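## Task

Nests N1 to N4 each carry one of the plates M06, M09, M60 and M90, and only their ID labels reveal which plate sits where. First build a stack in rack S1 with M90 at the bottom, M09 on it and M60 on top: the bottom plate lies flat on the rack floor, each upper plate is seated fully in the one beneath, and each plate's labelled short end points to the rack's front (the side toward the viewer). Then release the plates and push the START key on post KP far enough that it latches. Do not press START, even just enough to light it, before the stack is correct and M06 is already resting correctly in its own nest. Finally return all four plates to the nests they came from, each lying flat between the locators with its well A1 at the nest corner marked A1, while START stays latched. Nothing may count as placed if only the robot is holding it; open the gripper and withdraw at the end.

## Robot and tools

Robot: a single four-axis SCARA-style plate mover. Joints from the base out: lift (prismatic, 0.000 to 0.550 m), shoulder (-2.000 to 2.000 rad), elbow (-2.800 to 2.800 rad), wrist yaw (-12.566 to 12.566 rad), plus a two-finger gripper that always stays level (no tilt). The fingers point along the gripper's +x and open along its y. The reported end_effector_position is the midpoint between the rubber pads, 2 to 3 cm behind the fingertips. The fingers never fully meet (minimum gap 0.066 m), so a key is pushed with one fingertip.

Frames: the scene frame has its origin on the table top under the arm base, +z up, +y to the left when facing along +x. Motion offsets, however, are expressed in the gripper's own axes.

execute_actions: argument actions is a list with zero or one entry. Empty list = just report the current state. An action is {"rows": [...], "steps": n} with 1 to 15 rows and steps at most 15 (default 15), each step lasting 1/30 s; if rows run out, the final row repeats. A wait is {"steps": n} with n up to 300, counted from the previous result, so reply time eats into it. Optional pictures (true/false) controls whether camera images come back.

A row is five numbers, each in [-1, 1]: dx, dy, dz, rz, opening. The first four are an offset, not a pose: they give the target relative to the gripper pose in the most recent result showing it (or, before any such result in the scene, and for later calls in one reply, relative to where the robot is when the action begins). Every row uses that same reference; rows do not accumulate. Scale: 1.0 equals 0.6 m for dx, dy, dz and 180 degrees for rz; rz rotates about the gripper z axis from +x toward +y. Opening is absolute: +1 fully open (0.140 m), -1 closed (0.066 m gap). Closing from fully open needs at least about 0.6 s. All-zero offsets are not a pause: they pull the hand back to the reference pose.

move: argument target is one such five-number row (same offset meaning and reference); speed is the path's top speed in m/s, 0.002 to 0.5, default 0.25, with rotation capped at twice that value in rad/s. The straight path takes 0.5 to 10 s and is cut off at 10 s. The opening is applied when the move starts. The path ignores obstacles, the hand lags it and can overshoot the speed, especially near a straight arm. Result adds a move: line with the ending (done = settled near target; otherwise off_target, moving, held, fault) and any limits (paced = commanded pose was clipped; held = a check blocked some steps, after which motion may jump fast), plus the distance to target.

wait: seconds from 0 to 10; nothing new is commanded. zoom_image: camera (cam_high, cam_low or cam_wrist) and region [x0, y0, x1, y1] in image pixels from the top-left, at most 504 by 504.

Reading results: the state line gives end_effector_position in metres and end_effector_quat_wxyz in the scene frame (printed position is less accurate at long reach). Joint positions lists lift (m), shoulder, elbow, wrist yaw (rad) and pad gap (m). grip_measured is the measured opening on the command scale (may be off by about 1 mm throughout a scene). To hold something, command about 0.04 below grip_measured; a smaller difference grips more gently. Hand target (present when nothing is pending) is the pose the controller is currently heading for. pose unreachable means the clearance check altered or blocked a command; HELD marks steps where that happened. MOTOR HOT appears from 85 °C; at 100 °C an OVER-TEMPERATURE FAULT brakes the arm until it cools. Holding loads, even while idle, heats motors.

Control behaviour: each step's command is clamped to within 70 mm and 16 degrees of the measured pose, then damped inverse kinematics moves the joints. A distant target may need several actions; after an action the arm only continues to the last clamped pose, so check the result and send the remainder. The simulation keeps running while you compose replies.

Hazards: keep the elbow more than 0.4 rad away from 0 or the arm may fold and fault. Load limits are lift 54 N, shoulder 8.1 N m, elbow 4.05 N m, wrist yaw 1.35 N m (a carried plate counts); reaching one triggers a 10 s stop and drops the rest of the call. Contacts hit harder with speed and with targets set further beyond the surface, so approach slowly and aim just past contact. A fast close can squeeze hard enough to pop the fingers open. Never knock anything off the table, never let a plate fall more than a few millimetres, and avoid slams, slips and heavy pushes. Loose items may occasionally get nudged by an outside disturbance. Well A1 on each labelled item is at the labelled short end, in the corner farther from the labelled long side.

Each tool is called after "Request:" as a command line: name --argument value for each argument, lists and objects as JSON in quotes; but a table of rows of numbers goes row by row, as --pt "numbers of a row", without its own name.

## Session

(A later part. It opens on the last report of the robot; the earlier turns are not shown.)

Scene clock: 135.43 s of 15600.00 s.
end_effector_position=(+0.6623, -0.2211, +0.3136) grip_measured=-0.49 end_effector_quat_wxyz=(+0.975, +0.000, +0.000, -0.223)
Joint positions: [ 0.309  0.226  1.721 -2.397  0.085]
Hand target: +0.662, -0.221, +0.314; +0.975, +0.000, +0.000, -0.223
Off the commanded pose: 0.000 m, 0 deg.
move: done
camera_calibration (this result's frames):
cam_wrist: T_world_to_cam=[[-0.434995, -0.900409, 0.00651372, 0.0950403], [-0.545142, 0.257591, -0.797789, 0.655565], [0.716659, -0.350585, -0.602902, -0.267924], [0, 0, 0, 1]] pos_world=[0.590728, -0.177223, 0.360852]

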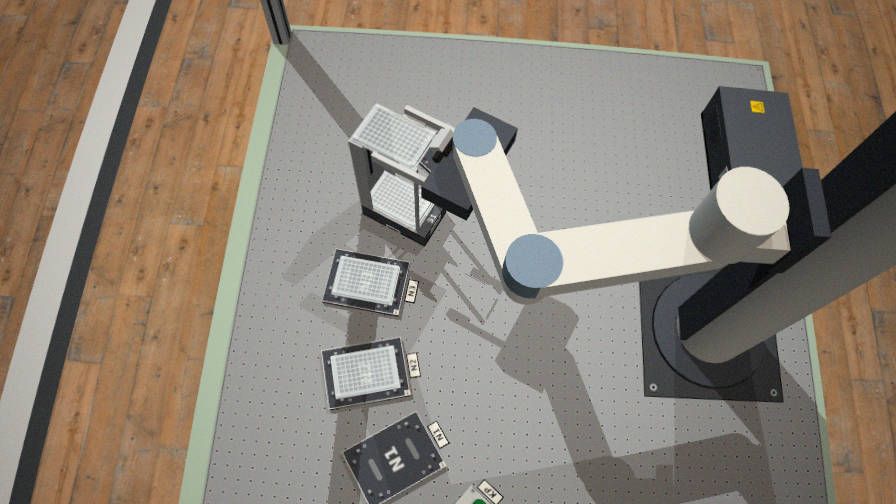

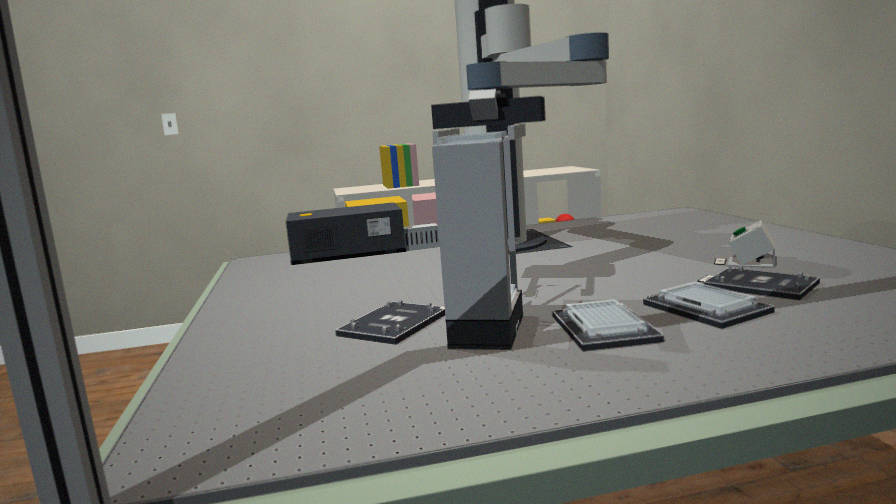

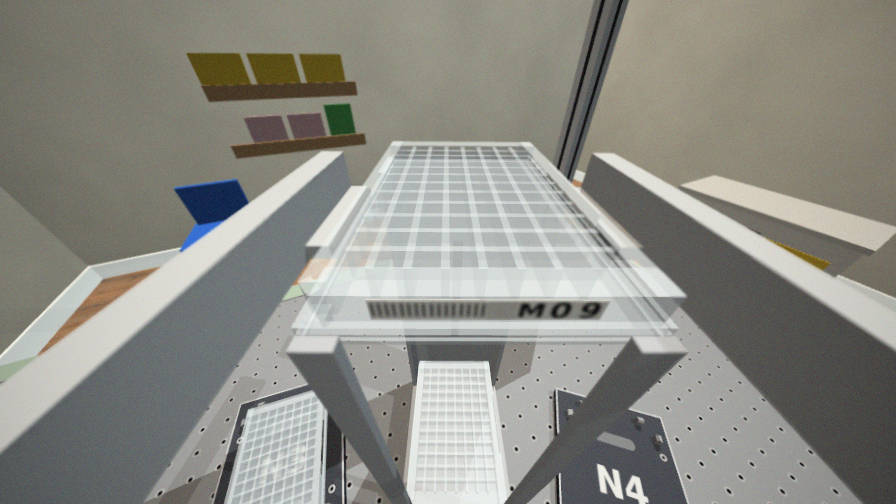

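Request:
execute_actions --actions '[]'

Request:
move --target '[0,0,-0.02,0,-0.55]' --speed 0.01

Scene clock: 143.97 s of 15600.00 s.
end_effector_position=(+0.6623, -0.2211, +0.3136) grip_measured=-0.49 end_effector_quat_wxyz=(+0.975, +0.000, +0.000, -0.223)
Joint positions: [ 0.309  0.226  1.721 -2.397  0.085]
Hand target: +0.662, -0.221, +0.314; +0.975, +0.000, +0.000, -0.223
Off the commanded pose: 0.000 m, 0 deg.
Steps of this call (steps 1 to 90: nothing new was sent; then 5.53 s passed at rest). Readings (end_effector_position):
1: (+0.6623, -0.2211, +0.3136)
2: (+0.6623, -0.2211, +0.3136)
4: (+0.6623, -0.2211, +0.3136)
8: (+0.6623, -0.2211, +0.3136)
90: the state above
camera_calibration (this result's frames):
cam_wrist: T_world_to_cam=[[-0.434998, -0.900408, 0.00651372, 0.0950427], [-0.545141, 0.257593, -0.797789, 0.655565], [0.716657, -0.350587, -0.602902, -0.267924], [0, 0, 0, 1]] pos_world=[0.590729, -0.177223, 0.360852]

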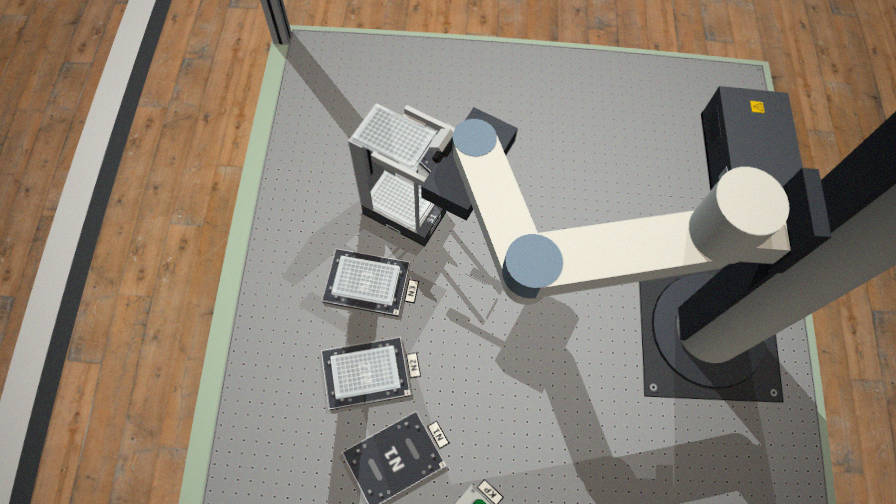

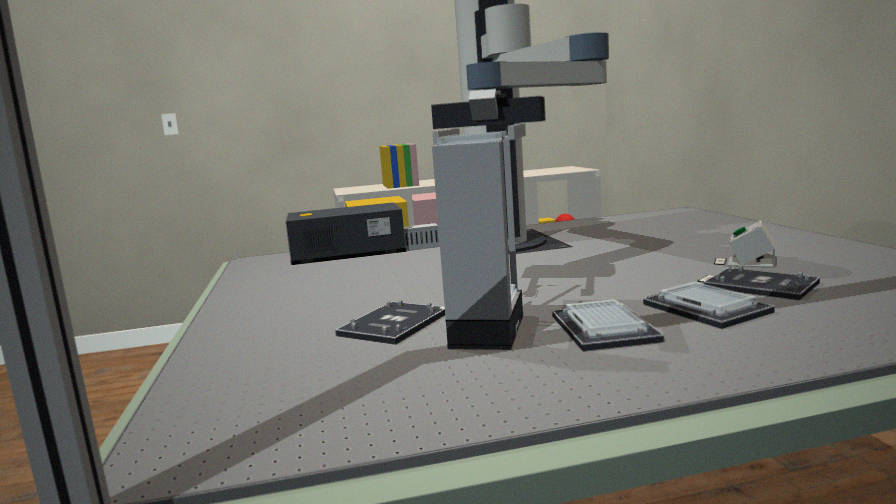

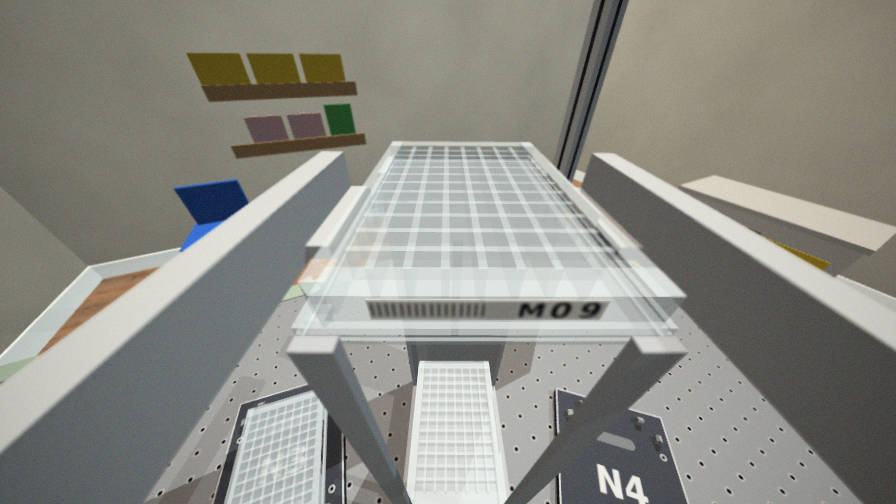

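Scene clock: 145.40 s of 15600.00 s.
end_effector_position=(+0.6623, -0.2211, +0.3017) grip_measured=-0.49 end_effector_quat_wxyz=(+0.975, +0.000, +0.000, -0.223)
Joint positions: [ 0.297  0.226  1.722 -2.397  0.085]
Hand target: +0.662, -0.221, +0.302; +0.975, +0.000, +0.000, -0.223
Off the commanded pose: 0.000 m, 0 deg.
move: done
camera_calibration (this result's frames):
cam_wrist: T_world_to_cam=[[-0.434928, -0.900442, 0.00651372, 0.095101], [-0.545161, 0.257551, -0.797789, 0.646012], [0.716685, -0.350532, -0.602902, -0.275179], [0, 0, 0, 1]] pos_world=[0.590759, -0.177207, 0.348856]

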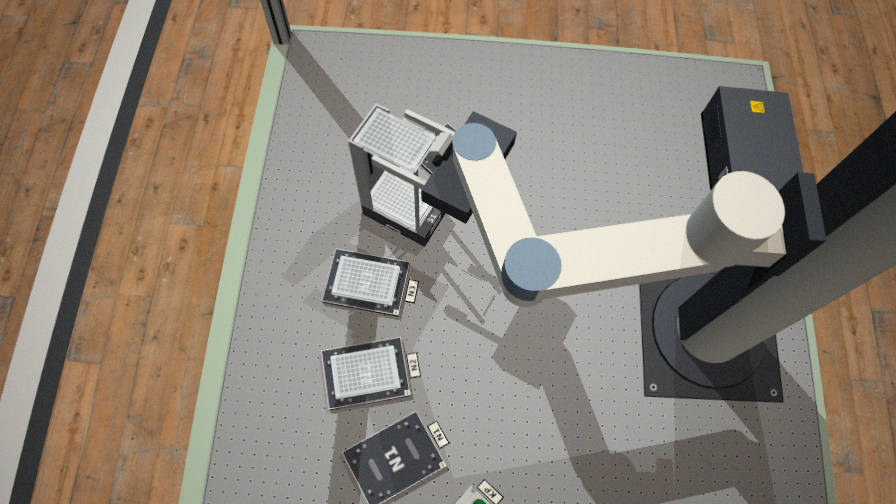

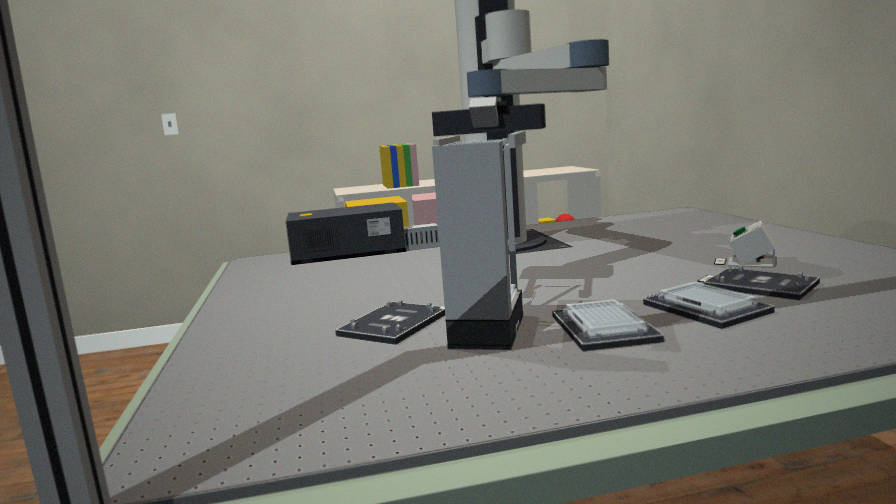

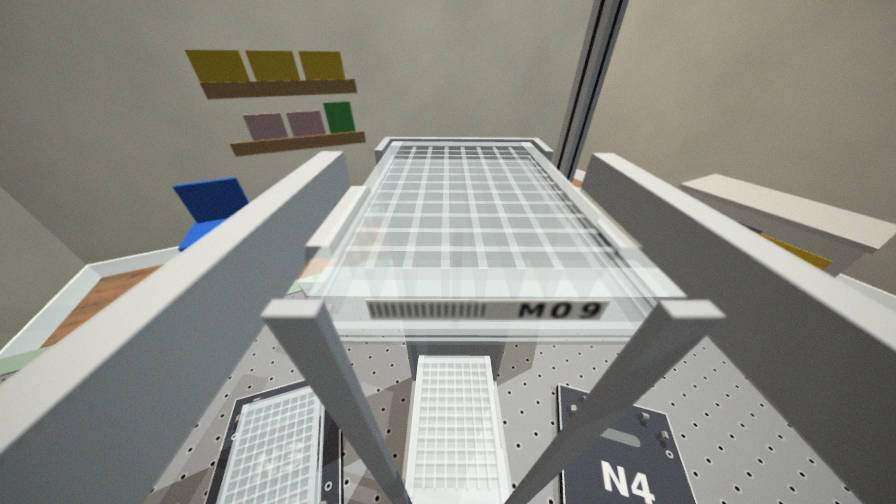

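Request:
move --target '[0,0,-0.3595,0,-0.55]' --speed 0.08

Request:
move --target '[0,0,-0.0095,0,-0.55]' --speed 0.005

Request:
move --target '[0,0,0,0,0.2]'

Request:
move --target '[-0.22,0,0,0,0.2]' --speed 0.1

Scene clock: 151.93 s of 15600.00 s.
end_effector_position=(+0.6624, -0.2211, +0.0859) grip_measured=-0.49 end_effector_quat_wxyz=(+0.975, +0.000, +0.000, -0.223)
Joint positions: [ 0.081  0.226  1.722 -2.397  0.085]
Hand target: +0.662, -0.221, +0.086; +0.975, +0.000, +0.000, -0.223
Off the commanded pose: 0.000 m, 0 deg.
After step 90, 0.57 s passed at rest.
move: done
camera_calibration (this result's frames):
cam_wrist: T_world_to_cam=[[-0.434892, -0.900459, 0.00651372, 0.0964927], [-0.545172, 0.257529, -0.797789, 0.473875], [0.716699, -0.350503, -0.602902, -0.405282], [0, 0, 0, 1]] pos_world=[0.590772, -0.177201, 0.133078]

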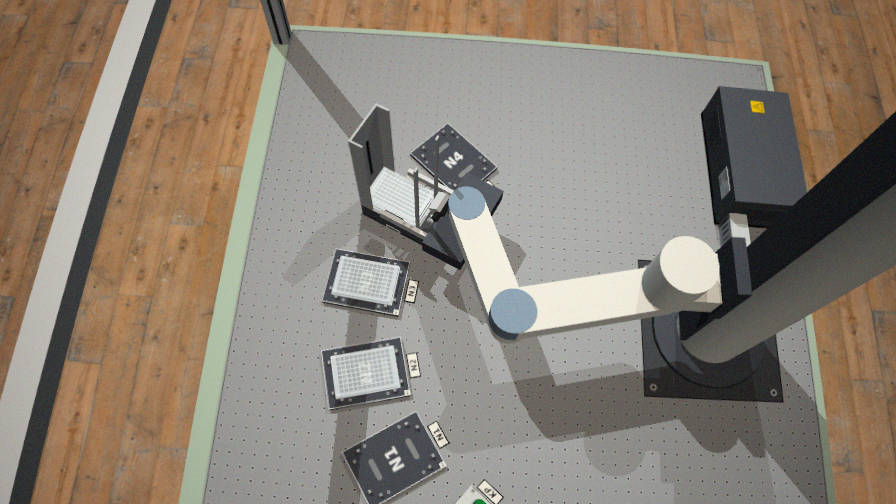

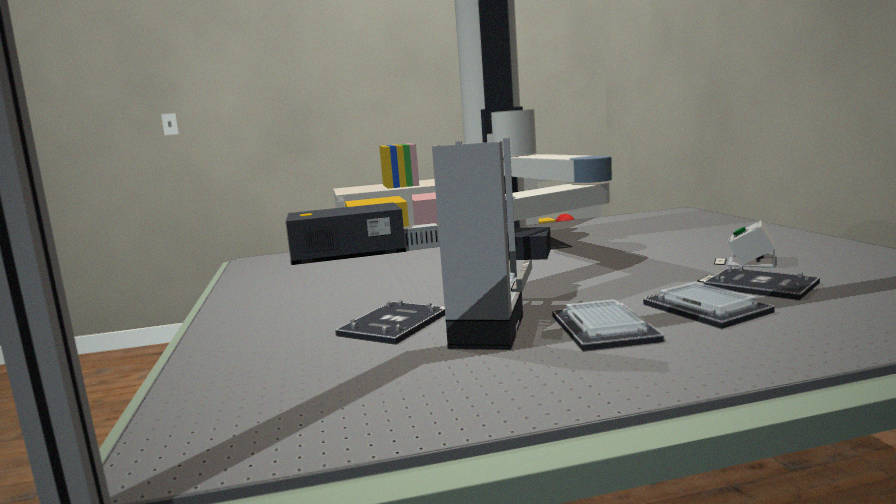

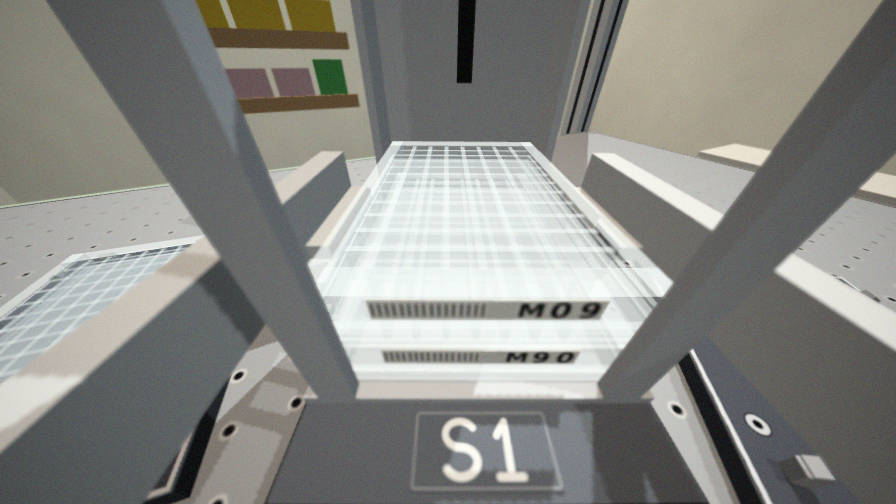

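Scene clock: 153.30 s of 15600.00 s.
end_effector_position=(+0.6624, -0.2211, +0.0802) grip_measured=-0.49 end_effector_quat_wxyz=(+0.975, +0.000, +0.000, -0.223)
Joint positions: [ 0.075  0.226  1.722 -2.397  0.085]
Hand target: +0.662, -0.221, +0.080; +0.975, +0.000, +0.000, -0.223
Off the commanded pose: 0.000 m, 0 deg.
move: done
camera_calibration (this result's frames):
cam_wrist: T_world_to_cam=[[-0.434876, -0.900467, 0.00651372, 0.0965231], [-0.545176, 0.257519, -0.797789, 0.46935], [0.716705, -0.35049, -0.602902, -0.408707], [0, 0, 0, 1]] pos_world=[0.590776, -0.177199, 0.127403]

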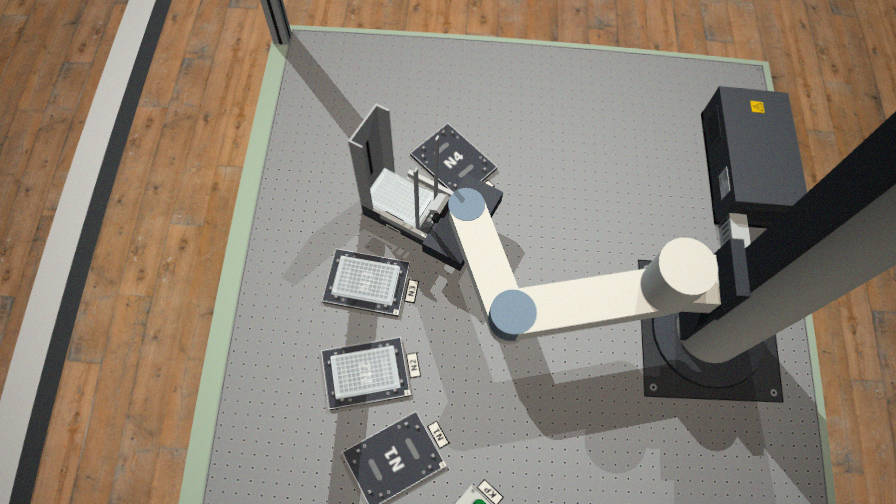

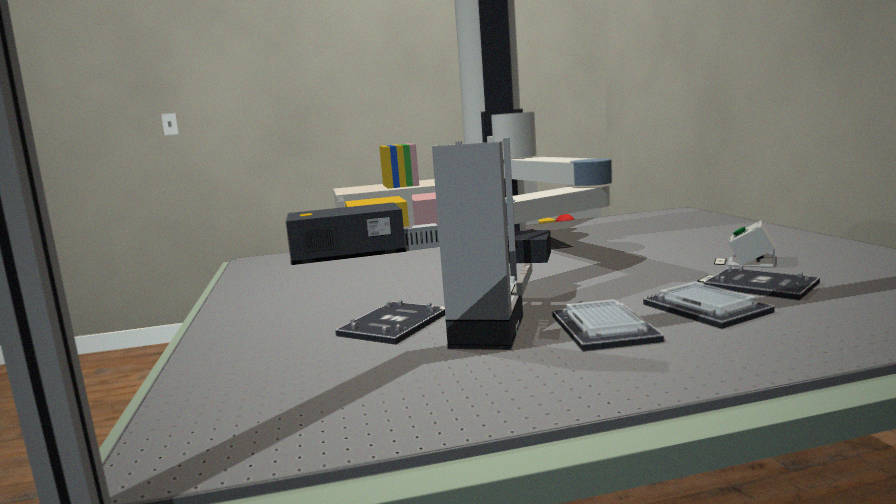

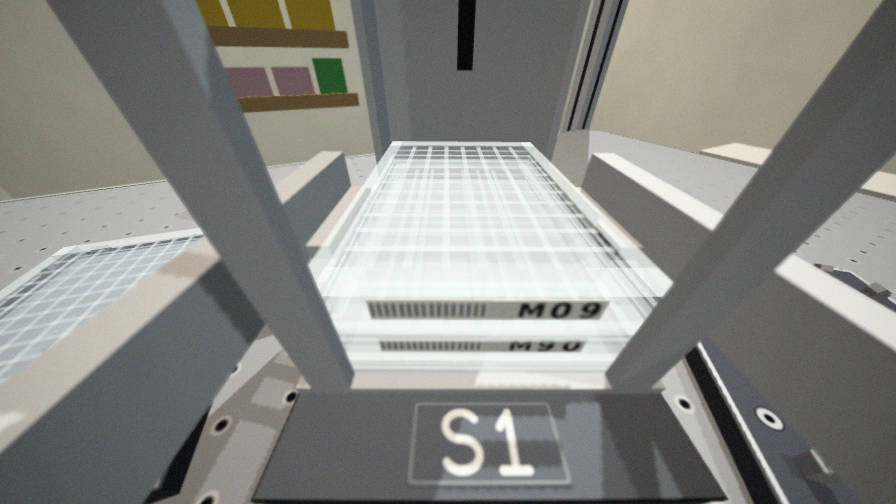

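Scene clock: 153.80 s of 15600.00 s.
end_effector_position=(+0.6624, -0.2211, +0.0802) grip_measured=+0.20 end_effector_quat_wxyz=(+0.975, +0.000, +0.000, -0.223)
Joint positions: [ 0.075  0.226  1.722 -2.397  0.11 ]
Hand target: +0.662, -0.221, +0.080; +0.975, +0.000, +0.000, -0.223
Off the commanded pose: 0.000 m, 0 deg.
move: done
camera_calibration (this result's frames):
cam_wrist: T_world_to_cam=[[-0.434875, -0.900467, 0.00651372, 0.0965227], [-0.545176, 0.257519, -0.797789, 0.46935], [0.716705, -0.35049, -0.602902, -0.408707], [0, 0, 0, 1]] pos_world=[0.590776, -0.177199, 0.127403]

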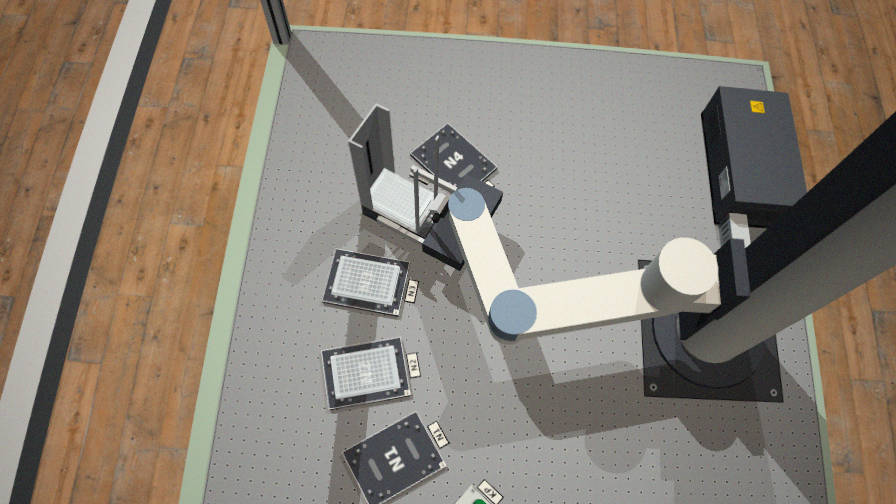

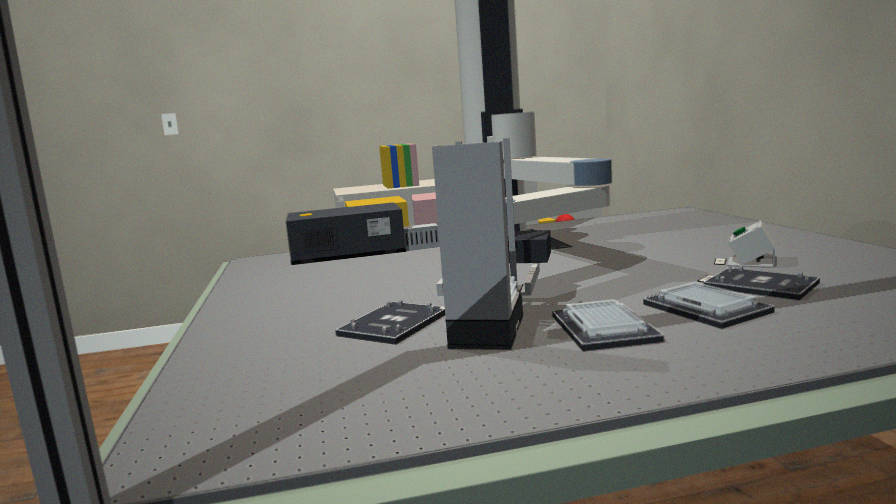

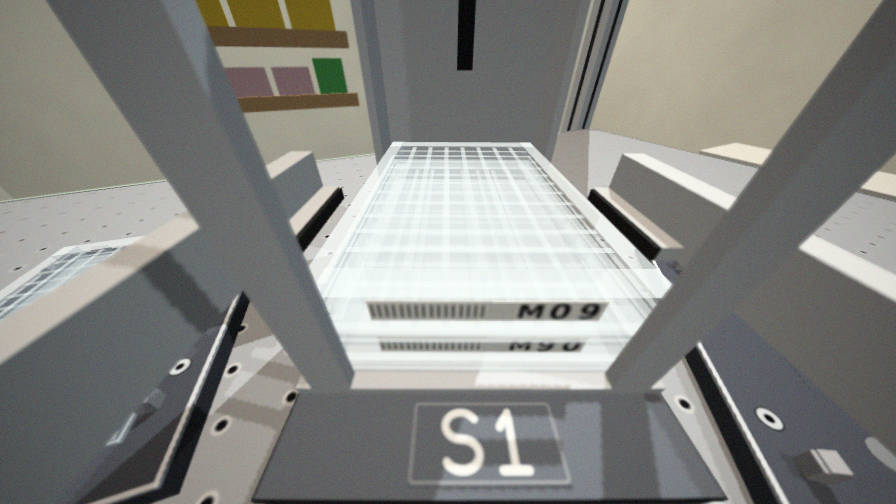

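Scene clock: 155.40 s of 15600.00 s.
end_effector_position=(+0.5434, -0.1639, +0.0802) grip_measured=+0.20 end_effector_quat_wxyz=(+0.975, +0.000, +0.000, -0.223)
Joint positions: [ 0.075  0.511  1.052 -2.012  0.11 ]
Hand target: +0.543, -0.164, +0.080; +0.975, +0.000, +0.000, -0.223
Off the commanded pose: 0.000 m, 0 deg.
move: done
camera_calibration (this result's frames):
cam_wrist: T_world_to_cam=[[-0.435127, -0.900346, 0.00651372, 0.0964602], [-0.545104, 0.257671, -0.797789, 0.389739], [0.716607, -0.35069, -0.602902, -0.303363], [0, 0, 0, 1]] pos_world=[0.471813, -0.119963, 0.127403]

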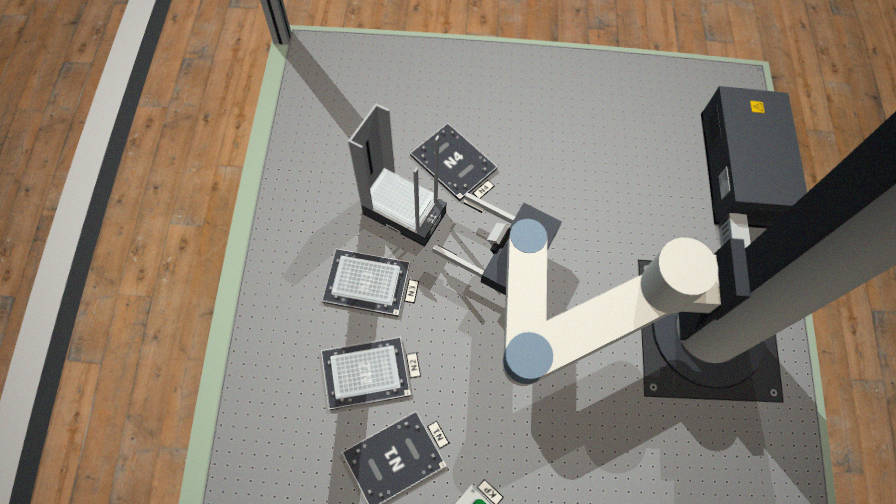

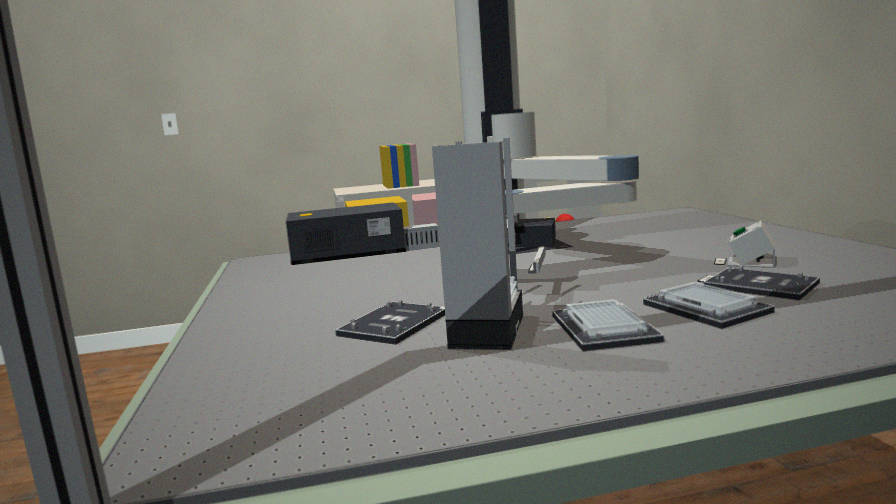

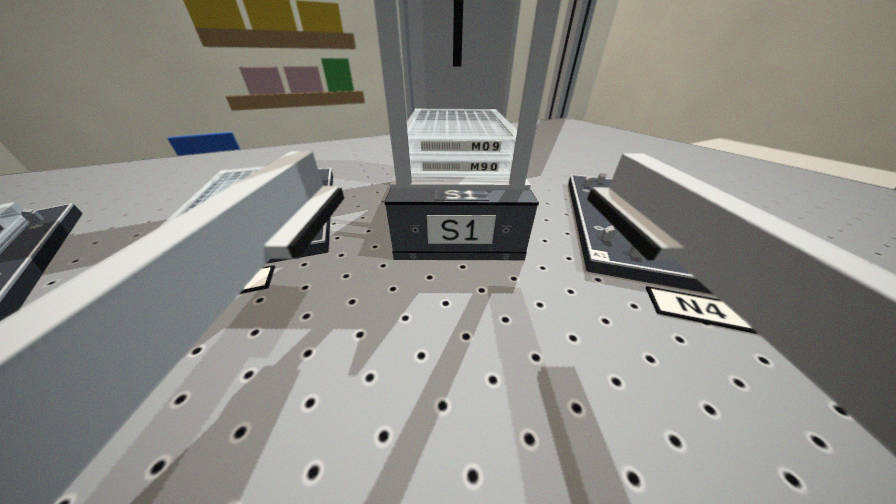

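Request:
move --target '[0.026,0.566,-0.0125,0.204,0]'

Scene clock: 160.03 s of 15600.00 s.
end_effector_position=(+0.7048, +0.1355, +0.0727) grip_measured=+0.00 end_effector_quat_wxyz=(+0.995, +0.000, +0.000, +0.096)
Joint positions: [ 0.068  0.883  1.794 -2.485  0.103]
Hand target: +0.705, +0.135, +0.073; +0.995, +0.000, +0.000, +0.096
Off the commanded pose: 0.000 m, 0 deg.
move: done
camera_calibration (this result's frames):
cam_wrist: T_world_to_cam=[[0.190044, -0.981754, 0.00651372, 0.0067085], [-0.590939, -0.119685, -0.797789, 0.478077], [0.784012, 0.147766, -0.602902, -0.433582], [0, 0, 0, 1]] pos_world=[0.621172, 0.127873, 0.119953]

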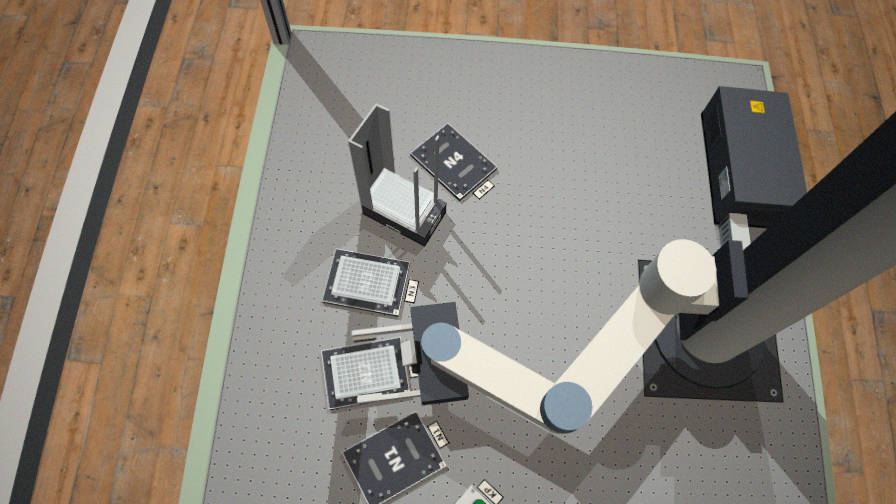

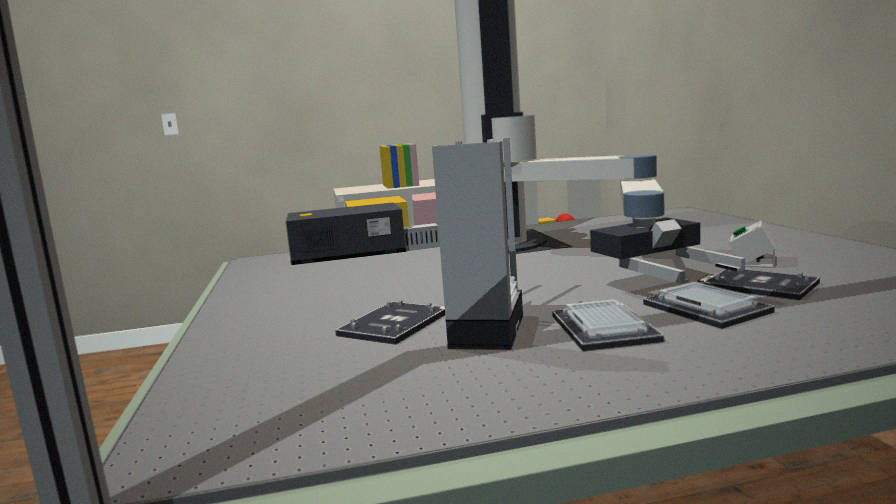

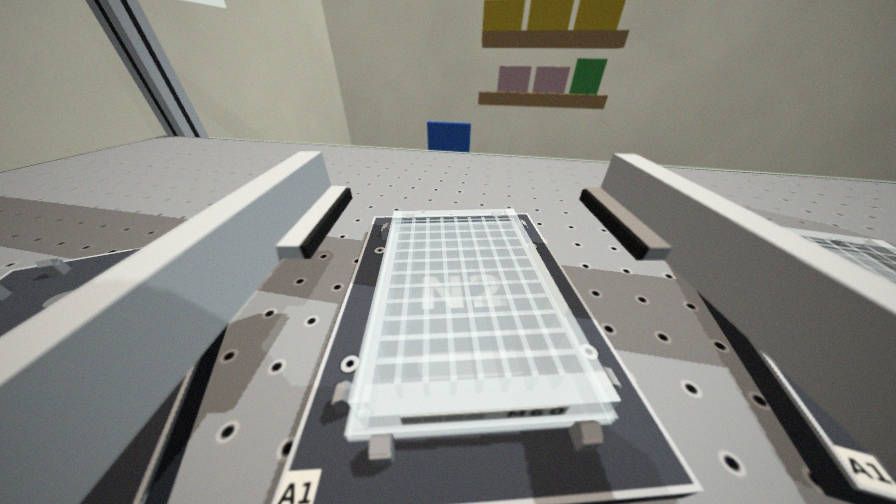

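Request:
move --target '[-0.008,0,0,0.011,0]'

Scene clock: 163.33 s of 15600.00 s.
end_effector_position=(+0.7001, +0.1345, +0.0727) grip_measured=+0.00 end_effector_quat_wxyz=(+0.994, +0.000, +0.000, +0.113)
Joint positions: [ 0.068  0.885  1.763 -2.422  0.103]
Hand target: +0.700, +0.135, +0.073; +0.994, +0.000, +0.000, +0.113
Off the commanded pose: 0.000 m, 0 deg.
move: done
camera_calibration (this result's frames):
cam_wrist: T_world_to_cam=[[0.22353, -0.974675, 0.00651372, -0.0178014], [-0.586497, -0.139837, -0.797789, 0.474794], [0.778496, 0.174509, -0.602902, -0.429503], [0, 0, 0, 1]] pos_world=[0.61681, 0.123996, 0.119953]

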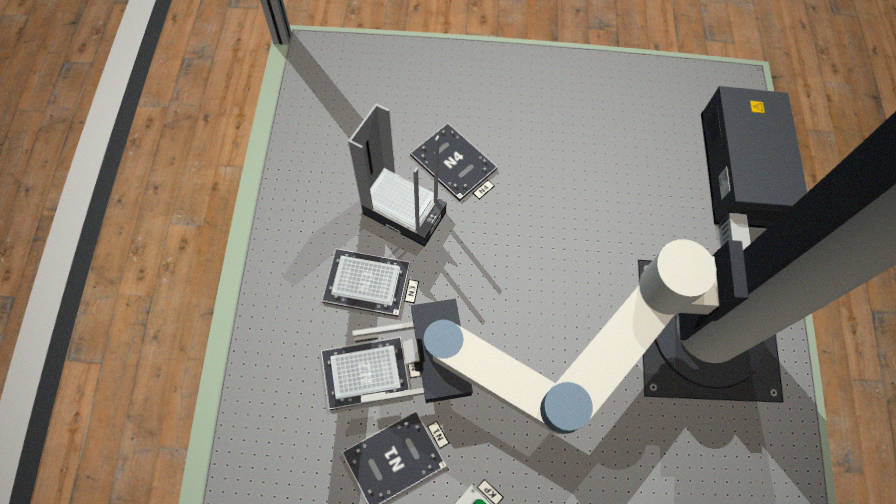

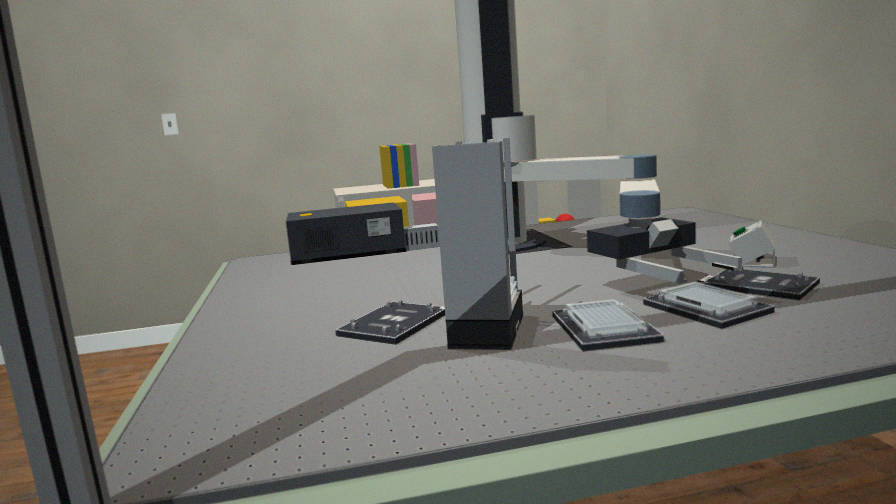

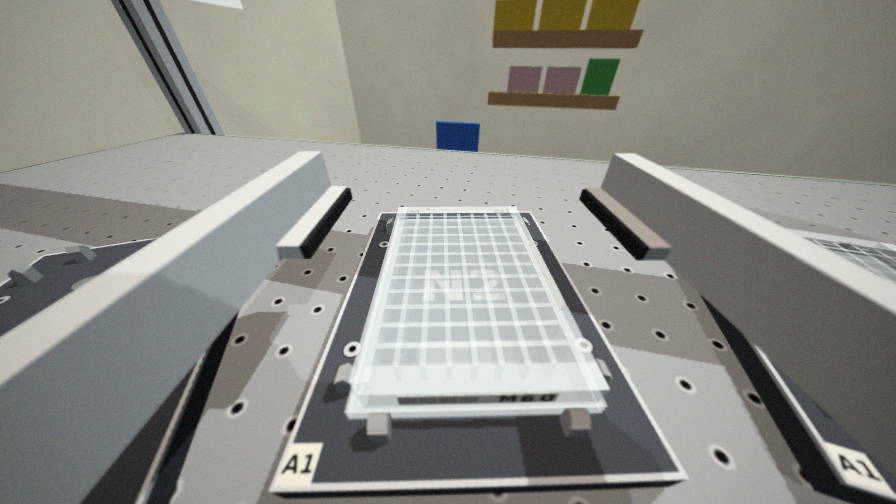

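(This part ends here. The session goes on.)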